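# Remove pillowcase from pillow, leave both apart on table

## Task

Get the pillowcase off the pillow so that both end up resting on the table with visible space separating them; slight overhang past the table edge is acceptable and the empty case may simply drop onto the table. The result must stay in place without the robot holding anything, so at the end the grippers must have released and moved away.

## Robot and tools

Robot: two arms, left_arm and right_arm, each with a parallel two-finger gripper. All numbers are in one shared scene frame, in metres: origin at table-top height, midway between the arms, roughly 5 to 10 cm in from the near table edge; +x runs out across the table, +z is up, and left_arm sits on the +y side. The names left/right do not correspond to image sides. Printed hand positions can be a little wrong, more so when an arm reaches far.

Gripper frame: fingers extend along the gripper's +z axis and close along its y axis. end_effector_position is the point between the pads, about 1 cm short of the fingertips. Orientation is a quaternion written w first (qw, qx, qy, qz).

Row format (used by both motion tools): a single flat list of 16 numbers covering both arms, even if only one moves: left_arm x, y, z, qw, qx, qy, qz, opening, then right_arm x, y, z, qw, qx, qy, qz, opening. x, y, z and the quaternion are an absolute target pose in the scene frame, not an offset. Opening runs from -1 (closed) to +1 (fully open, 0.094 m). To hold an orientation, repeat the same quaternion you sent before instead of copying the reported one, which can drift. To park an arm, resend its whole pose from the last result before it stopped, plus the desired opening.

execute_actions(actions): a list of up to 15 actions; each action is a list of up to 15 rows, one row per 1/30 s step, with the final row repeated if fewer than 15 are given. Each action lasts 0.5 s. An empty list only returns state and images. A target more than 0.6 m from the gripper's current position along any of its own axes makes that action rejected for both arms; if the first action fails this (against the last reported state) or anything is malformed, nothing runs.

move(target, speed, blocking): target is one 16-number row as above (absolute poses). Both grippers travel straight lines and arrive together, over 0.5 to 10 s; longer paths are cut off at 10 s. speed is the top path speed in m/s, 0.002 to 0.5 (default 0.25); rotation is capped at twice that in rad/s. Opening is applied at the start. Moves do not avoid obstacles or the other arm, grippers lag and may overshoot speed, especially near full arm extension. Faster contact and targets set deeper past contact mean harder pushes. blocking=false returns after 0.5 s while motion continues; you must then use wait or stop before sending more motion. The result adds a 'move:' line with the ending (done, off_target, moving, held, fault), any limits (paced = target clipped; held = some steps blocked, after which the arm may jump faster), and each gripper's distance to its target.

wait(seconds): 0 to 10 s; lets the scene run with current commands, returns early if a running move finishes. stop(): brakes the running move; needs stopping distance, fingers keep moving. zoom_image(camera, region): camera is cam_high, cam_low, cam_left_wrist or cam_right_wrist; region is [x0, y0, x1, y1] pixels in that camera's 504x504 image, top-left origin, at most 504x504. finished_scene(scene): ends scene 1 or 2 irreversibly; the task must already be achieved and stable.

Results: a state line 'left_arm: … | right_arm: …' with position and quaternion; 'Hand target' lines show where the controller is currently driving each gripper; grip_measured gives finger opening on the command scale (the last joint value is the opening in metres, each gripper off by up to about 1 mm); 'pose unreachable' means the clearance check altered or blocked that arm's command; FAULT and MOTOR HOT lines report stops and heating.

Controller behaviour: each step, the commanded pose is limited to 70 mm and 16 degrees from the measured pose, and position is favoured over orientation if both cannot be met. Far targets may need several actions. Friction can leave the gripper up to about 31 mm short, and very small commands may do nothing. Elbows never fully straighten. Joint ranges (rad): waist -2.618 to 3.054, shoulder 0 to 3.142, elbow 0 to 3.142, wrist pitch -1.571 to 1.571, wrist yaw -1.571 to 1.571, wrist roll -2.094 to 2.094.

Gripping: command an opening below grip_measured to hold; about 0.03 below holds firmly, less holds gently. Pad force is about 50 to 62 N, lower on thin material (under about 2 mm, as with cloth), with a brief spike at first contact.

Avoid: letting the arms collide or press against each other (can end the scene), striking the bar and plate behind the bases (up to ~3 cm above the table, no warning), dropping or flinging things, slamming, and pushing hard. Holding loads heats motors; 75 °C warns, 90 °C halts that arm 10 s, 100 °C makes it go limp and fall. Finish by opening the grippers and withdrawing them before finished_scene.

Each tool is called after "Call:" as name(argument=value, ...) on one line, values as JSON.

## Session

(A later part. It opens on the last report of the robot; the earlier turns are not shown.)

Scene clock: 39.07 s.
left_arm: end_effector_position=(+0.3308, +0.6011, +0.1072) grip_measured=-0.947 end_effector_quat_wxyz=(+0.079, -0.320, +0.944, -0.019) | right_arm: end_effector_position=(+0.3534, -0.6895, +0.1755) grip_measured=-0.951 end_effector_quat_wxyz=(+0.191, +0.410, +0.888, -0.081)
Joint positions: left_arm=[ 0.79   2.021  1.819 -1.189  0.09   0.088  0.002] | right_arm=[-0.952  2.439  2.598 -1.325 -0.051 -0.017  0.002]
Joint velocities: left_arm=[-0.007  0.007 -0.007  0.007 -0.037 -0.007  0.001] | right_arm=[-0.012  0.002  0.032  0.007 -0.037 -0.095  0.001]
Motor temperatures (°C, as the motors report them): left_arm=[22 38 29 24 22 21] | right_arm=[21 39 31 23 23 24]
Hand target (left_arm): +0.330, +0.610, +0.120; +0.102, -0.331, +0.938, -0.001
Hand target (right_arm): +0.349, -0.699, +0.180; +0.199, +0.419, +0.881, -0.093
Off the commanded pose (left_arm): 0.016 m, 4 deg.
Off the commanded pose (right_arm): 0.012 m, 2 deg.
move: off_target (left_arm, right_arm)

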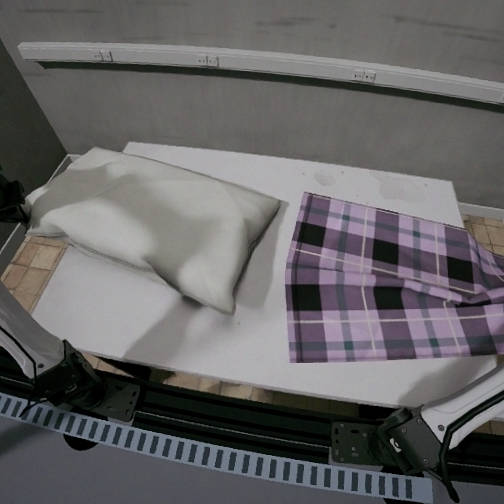

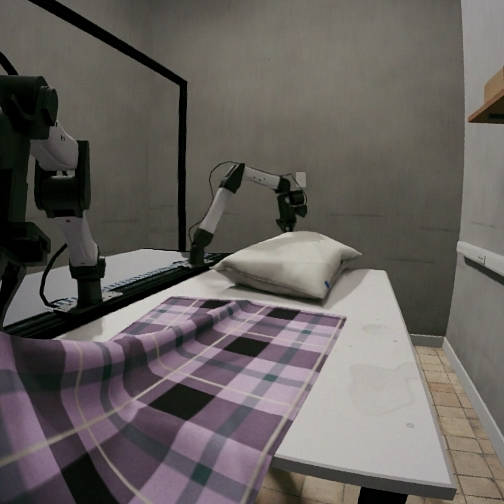

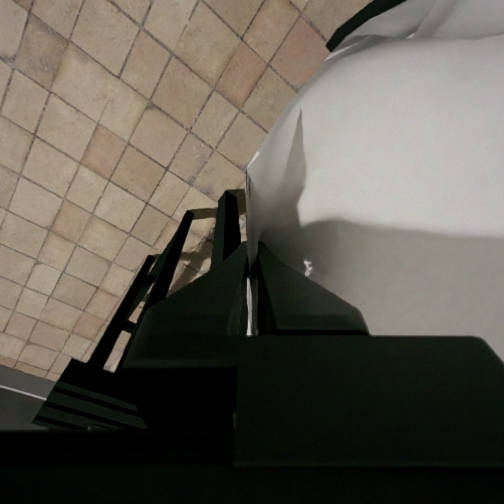

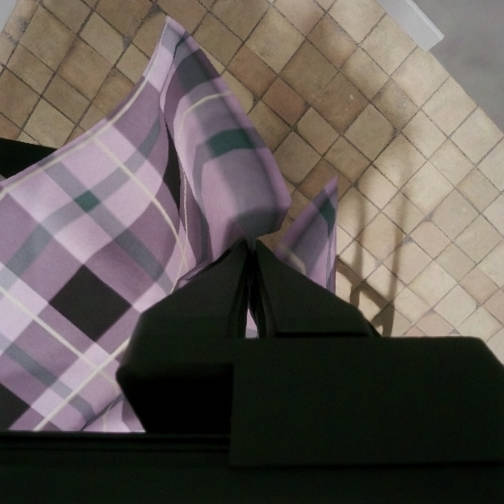

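Call:
move(target=[0.28,0.59,0.09,0.1,-0.33,0.935,0.0,-1, 0.33,-0.66,0.32,0.3,0.42,0.845,-0.15,-1], speed=0.12)

Call:
move(target=[0.28,0.59,0.09,0.1,-0.33,0.935,0.0,0.3, 0.36,-0.45,0.20,0.12,0.3,0.945,-0.04,-1], speed=0.15)

Scene clock: 41.30 s.
left_arm: end_effector_position=(+0.2799, +0.5855, +0.0827) grip_measured=-0.947 end_effector_quat_wxyz=(+0.083, -0.330, +0.940, -0.011) | right_arm: end_effector_position=(+0.3291, -0.6597, +0.3051) grip_measured=-0.951 end_effector_quat_wxyz=(+0.285, +0.418, +0.851, -0.140)
Joint positions: left_arm=[ 0.849  1.83   1.451 -1.001  0.088  0.126  0.002] | right_arm=[-0.946  2.162  2.568 -1.344 -0.01   0.033  0.002]
Joint velocities: left_arm=[ 0.002  0.007  0.002  0.066 -0.022 -0.037 -0.   ] | right_arm=[-0.017 -0.002  0.007 -0.007  0.007 -0.022 -0.001]
Motor temperatures (°C, as the motors report them): left_arm=[22 39 29 24 22 21] | right_arm=[21 40 31 24 23 24]
Hand target (left_arm): +0.279, +0.590, +0.091; +0.101, -0.331, +0.938, -0.001
Hand target (right_arm): +0.329, -0.659, +0.319; +0.299, +0.419, +0.844, -0.151
Off the commanded pose (left_arm): 0.009 m, 2 deg.
Off the commanded pose (right_arm): 0.015 m, 2 deg.
move: off_target (right_arm)

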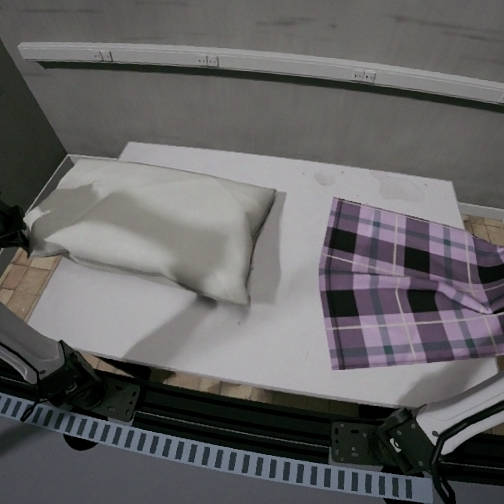

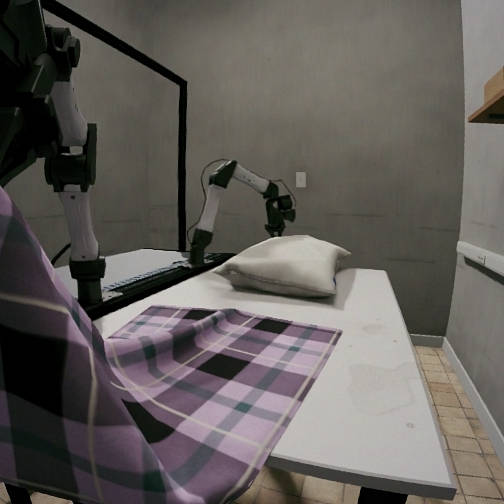

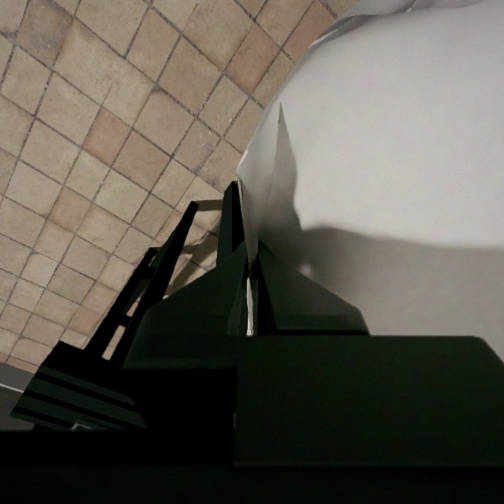

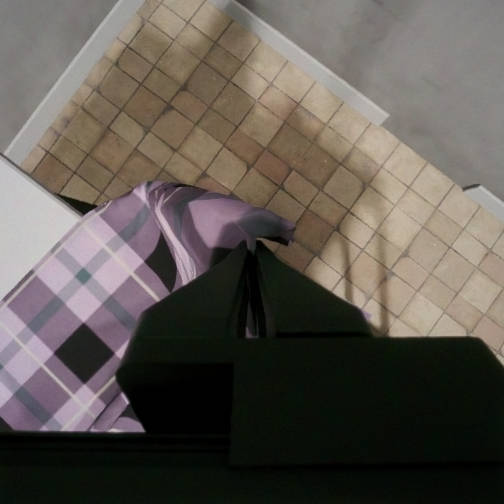

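Scene clock: 43.30 s.
left_arm: end_effector_position=(+0.2832, +0.5895, +0.0834) grip_measured=+0.297 end_effector_quat_wxyz=(+0.092, -0.329, +0.940, -0.005) | right_arm: end_effector_position=(+0.3642, -0.4536, +0.1946) grip_measured=-0.951 end_effector_quat_wxyz=(+0.117, +0.297, +0.947, -0.036)
Joint positions: left_arm=[ 0.849  1.83   1.45  -0.98   0.086  0.126  0.061] | right_arm=[-0.539  1.888  1.872 -1.312 -0.001  0.125  0.002]
Joint velocities: left_arm=[ 0.002  0.007 -0.002  0.007 -0.051 -0.051 -0.001] | right_arm=[-0.007  0.002 -0.002 -0.037 -0.022  0.11  -0.   ]
Motor temperatures (°C, as the motors report them): left_arm=[22 39 29 24 22 21] | right_arm=[21 40 31 24 23 24]
Hand target (left_arm): +0.280, +0.590, +0.090; +0.100, -0.331, +0.938, -0.000
Hand target (right_arm): +0.360, -0.451, +0.199; +0.121, +0.301, +0.945, -0.037
Off the commanded pose (left_arm): 0.007 m, 1 deg.
Off the commanded pose (right_arm): 0.008 m, 1 deg.
move: done

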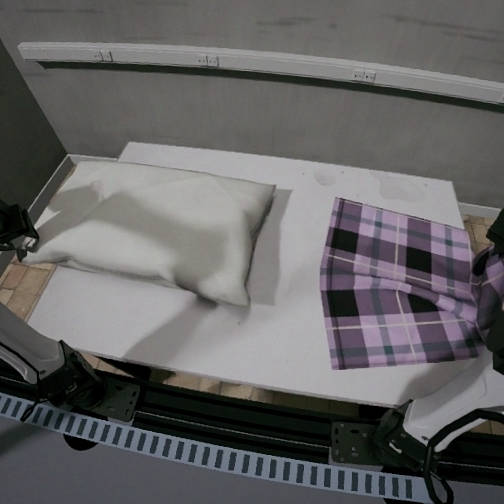

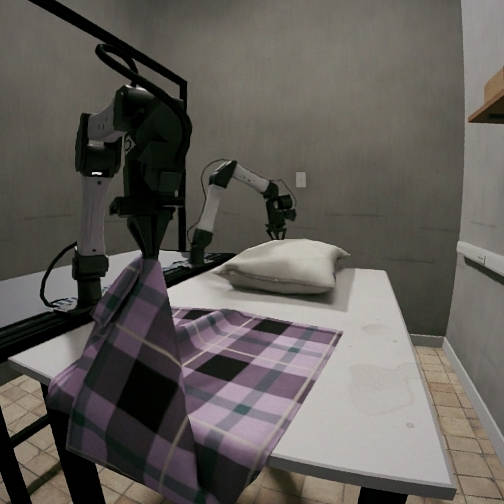

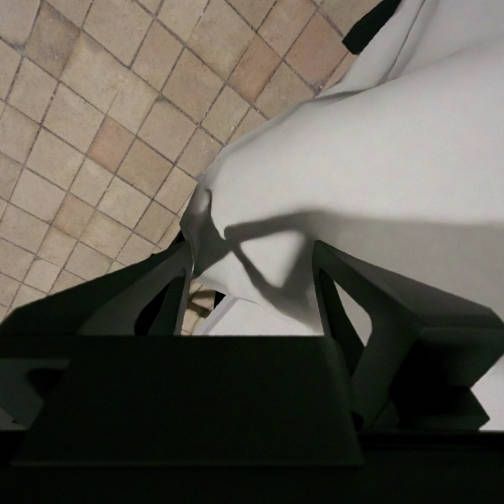

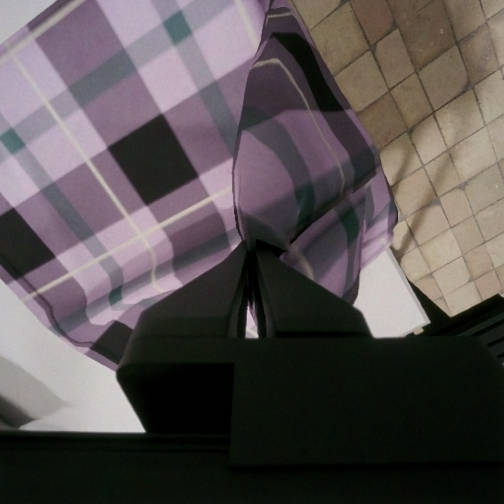

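Call:
move(target=[0.25,0.63,0.20,0.12,-0.38,0.915,0.03,0.3, 0.38,-0.24,0.13,0.03,0.05,0.995,0.05,-1], speed=0.15)

Scene clock: 45.93 s.
left_arm: end_effector_position=(+0.2553, +0.6305, +0.1937) grip_measured=+0.297 end_effector_quat_wxyz=(+0.120, -0.381, +0.916, +0.023) | right_arm: end_effector_position=(+0.3793, -0.2429, +0.1335) grip_measured=-0.951 end_effector_quat_wxyz=(+0.031, +0.055, +0.997, +0.047)
Joint positions: left_arm=[ 0.969  1.816  1.86  -1.332  0.082  0.128  0.061] | right_arm=[-0.048  1.895  1.682 -1.277 -0.118  0.121  0.002]
Joint velocities: left_arm=[-0.032  0.017  0.007 -0.051  0.037 -0.066  0.001] | right_arm=[ 0.002  0.012  0.007 -0.022  0.066 -0.007 -0.001]
Motor temperatures (°C, as the motors report them): left_arm=[22 39 29 24 22 21] | right_arm=[21 41 31 24 23 24]
Hand target (left_arm): +0.252, +0.633, +0.200; +0.122, -0.381, +0.916, +0.029
Hand target (right_arm): +0.380, -0.240, +0.130; +0.030, +0.051, +0.997, +0.053
Off the commanded pose (left_arm): 0.008 m, 1 deg.
Off the commanded pose (right_arm): 0.005 m, 1 deg.
move: done

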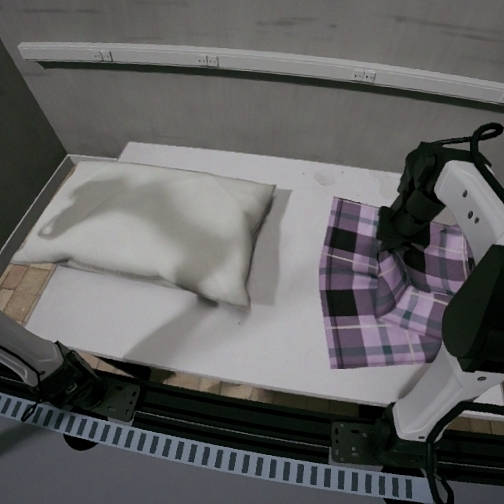

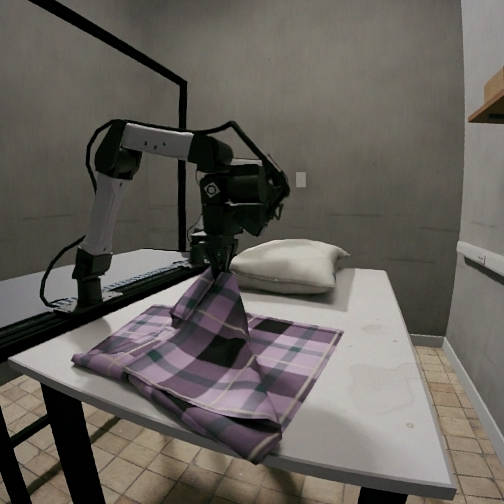

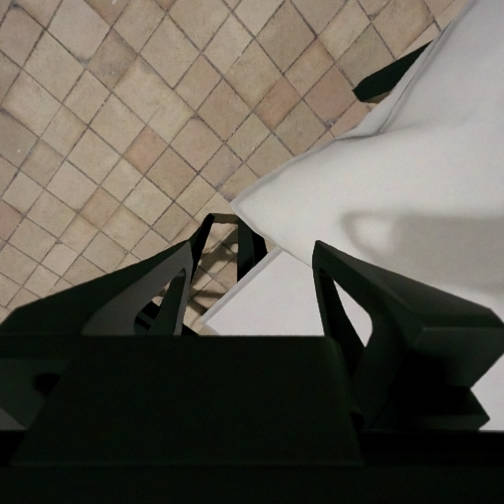

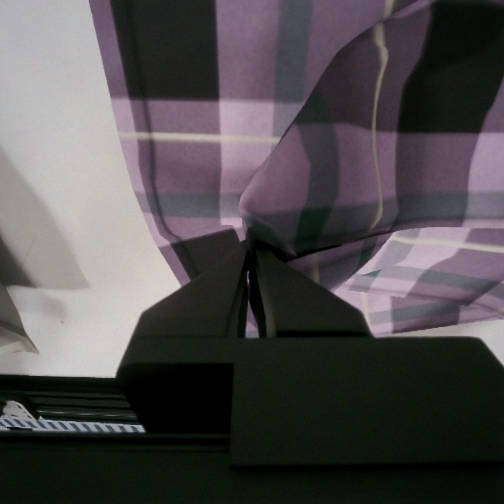

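Call:
move(target=[0.25,0.63,0.20,0.12,-0.38,0.915,0.03,0.3, 0.38,-0.24,0.10,0.03,0.05,0.995,0.05,-1])

Call:
move(target=[0.25,0.63,0.20,0.12,-0.38,0.915,0.03,0.3, 0.38,-0.24,0.10,0.03,0.05,0.995,0.05,0.4])

Call:
move(target=[0.25,0.63,0.20,0.12,-0.38,0.915,0.03,0.3, 0.30,-0.33,0.25,0.08,0.12,0.99,0.0,0.4])

Scene clock: 47.13 s.
left_arm: end_effector_position=(+0.2546, +0.6306, +0.1936) grip_measured=+0.297 end_effector_quat_wxyz=(+0.119, -0.381, +0.917, +0.024) | right_arm: end_effector_position=(+0.3815, -0.2435, +0.1081) grip_measured=-0.951 end_effector_quat_wxyz=(+0.038, +0.055, +0.997, +0.048)
Joint positions: left_arm=[ 0.969  1.816  1.86  -1.333  0.078  0.129  0.061] | right_arm=[-0.048  1.895  1.58  -1.162 -0.118  0.121  0.002]
Joint velocities: left_arm=[-0.007 -0.002 -0.007 -0.051 -0.007 -0.051  0.   ] | right_arm=[ 0.007 -0.007 -0.007 -0.007 -0.022  0.007  0.   ]
Motor temperatures (°C, as the motors report them): left_arm=[22 39 29 24 22 21] | right_arm=[21 40 31 24 23 24]
Hand target (left_arm): +0.250, +0.630, +0.200; +0.120, -0.380, +0.916, +0.030
Hand target (right_arm): +0.380, -0.240, +0.100; +0.030, +0.050, +0.997, +0.050
Off the commanded pose (left_arm): 0.008 m, 1 deg.
Off the commanded pose (right_arm): 0.009 m, 1 deg.
move: done

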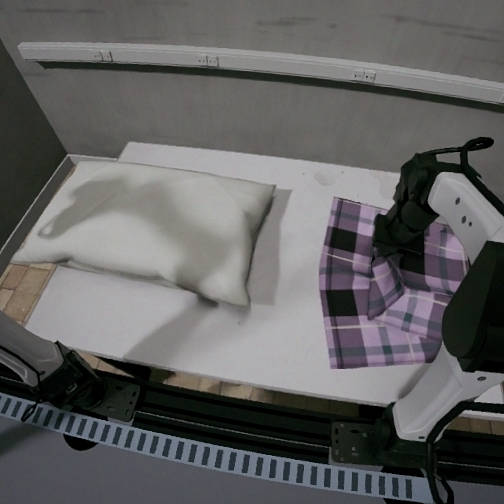

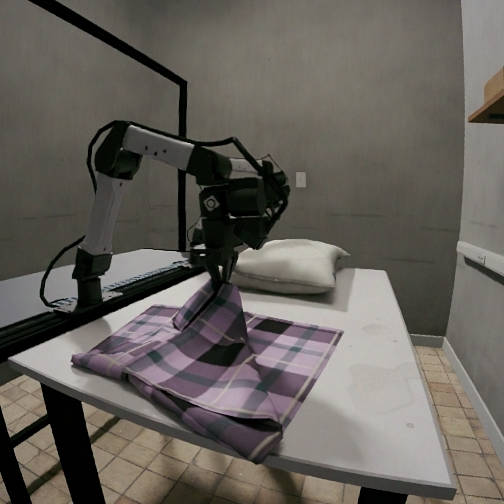

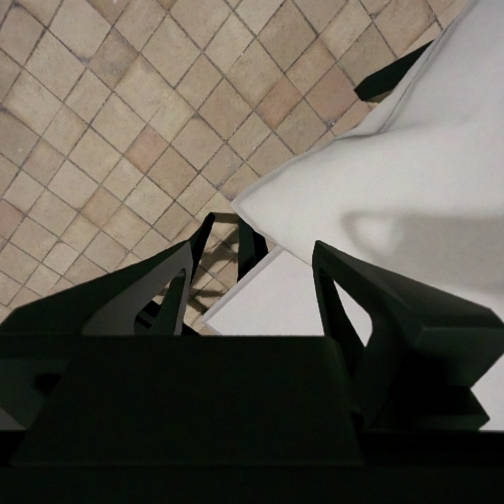

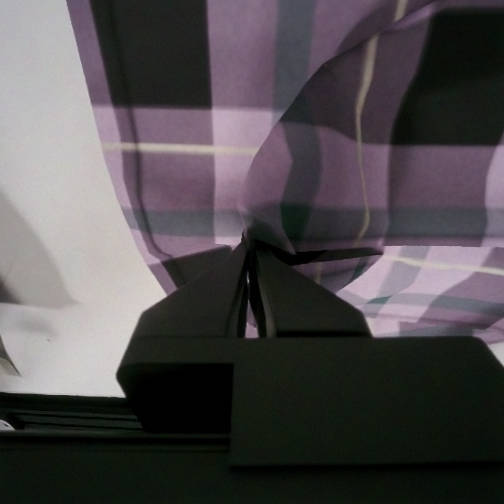

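Scene clock: 47.83 s.
left_arm: end_effector_position=(+0.2546, +0.6306, +0.1936) grip_measured=+0.297 end_effector_quat_wxyz=(+0.119, -0.381, +0.917, +0.024) | right_arm: end_effector_position=(+0.3820, -0.2435, +0.1081) grip_measured=+0.398 end_effector_quat_wxyz=(+0.038, +0.055, +0.997, +0.048)
Joint positions: left_arm=[ 0.969  1.816  1.86  -1.333  0.078  0.129  0.061] | right_arm=[-0.048  1.895  1.58  -1.16  -0.118  0.121  0.066]
Joint velocities: left_arm=[ 0.007  0.002 -0.007  0.066  0.022 -0.007 -0.001] | right_arm=[ 0.007 -0.007  0.012 -0.022 -0.022  0.007  0.001]
Motor temperatures (°C, as the motors report them): left_arm=[22 39 30 24 22 21] | right_arm=[21 40 31 24 23 24]
Hand target (left_arm): +0.250, +0.630, +0.200; +0.120, -0.381, +0.916, +0.030
Hand target (right_arm): +0.380, -0.240, +0.100; +0.030, +0.050, +0.997, +0.050
Off the commanded pose (left_arm): 0.008 m, 1 deg.
Off the commanded pose (right_arm): 0.009 m, 1 deg.
move: done

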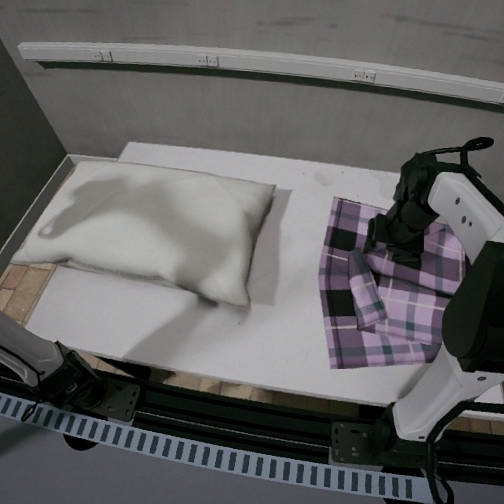

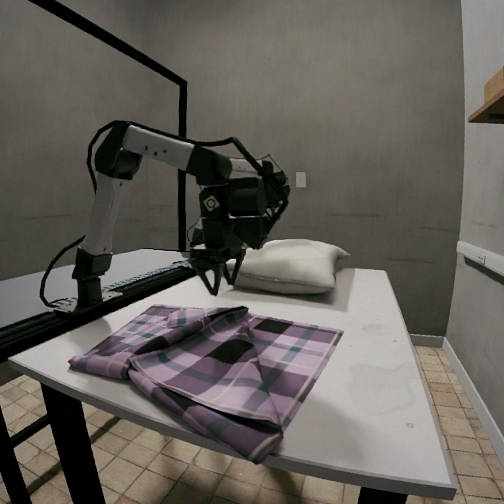

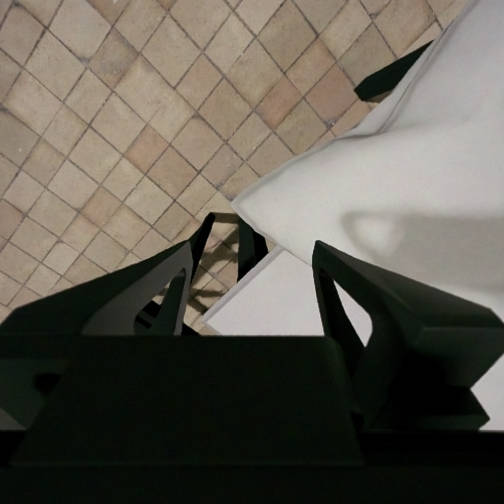

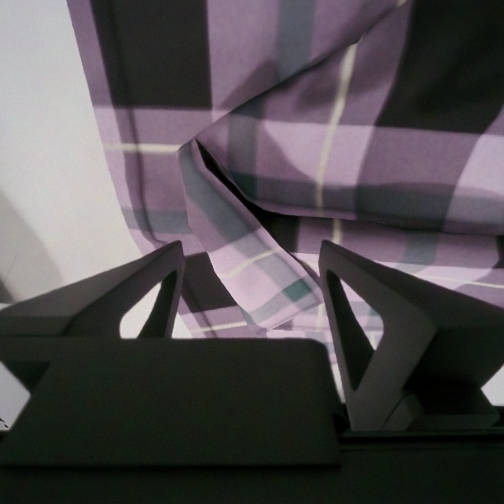

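Scene clock: 49.20 s.
left_arm: end_effector_position=(+0.2546, +0.6306, +0.1936) grip_measured=+0.297 end_effector_quat_wxyz=(+0.119, -0.381, +0.917, +0.024) | right_arm: end_effector_position=(+0.3018, -0.3252, +0.2432) grip_measured=+0.398 end_effector_quat_wxyz=(+0.081, +0.118, +0.990, +0.005)
Joint positions: left_arm=[ 0.969  1.816  1.86  -1.333  0.078  0.129  0.061] | right_arm=[-0.296  1.611  1.77  -1.564 -0.059  0.002  0.066]
Joint velocities: left_arm=[ 0.002 -0.002  0.012  0.022 -0.007 -0.051 -0.001] | right_arm=[ 0.007  0.012  0.027 -0.066  0.022  0.007  0.   ]
Motor temperatures (°C, as the motors report them): left_arm=[22 39 30 24 22 21] | right_arm=[21 40 31 24 23 24]
Hand target (left_arm): +0.250, +0.630, +0.200; +0.120, -0.381, +0.916, +0.030
Hand target (right_arm): +0.299, -0.329, +0.249; +0.085, +0.120, +0.989, -0.002
Off the commanded pose (left_arm): 0.008 m, 1 deg.
Off the commanded pose (right_arm): 0.009 m, 1 deg.
joint sent to its limit (right arm) — the command would take joint 4 (wrist pitch) past its lower limit, so that joint was sent only as far as its limit.
move: done

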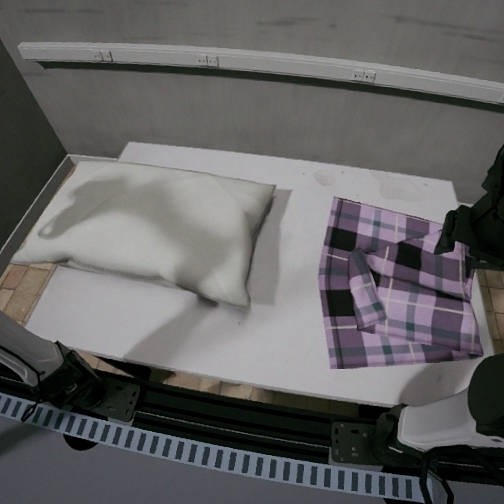

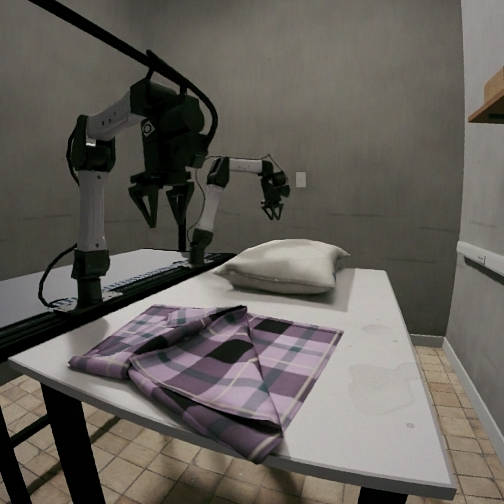

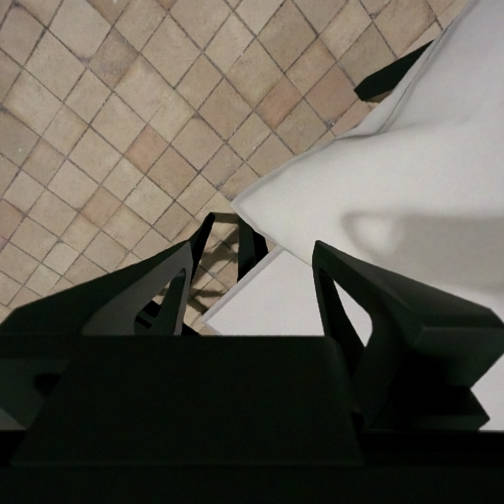

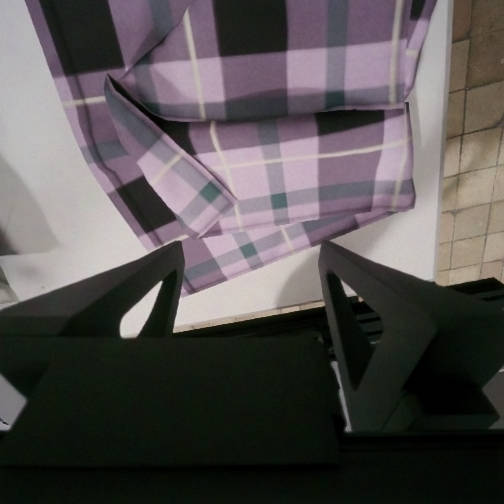

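Call:
finished_scene(scene=2)

The scene is finished: the task was done.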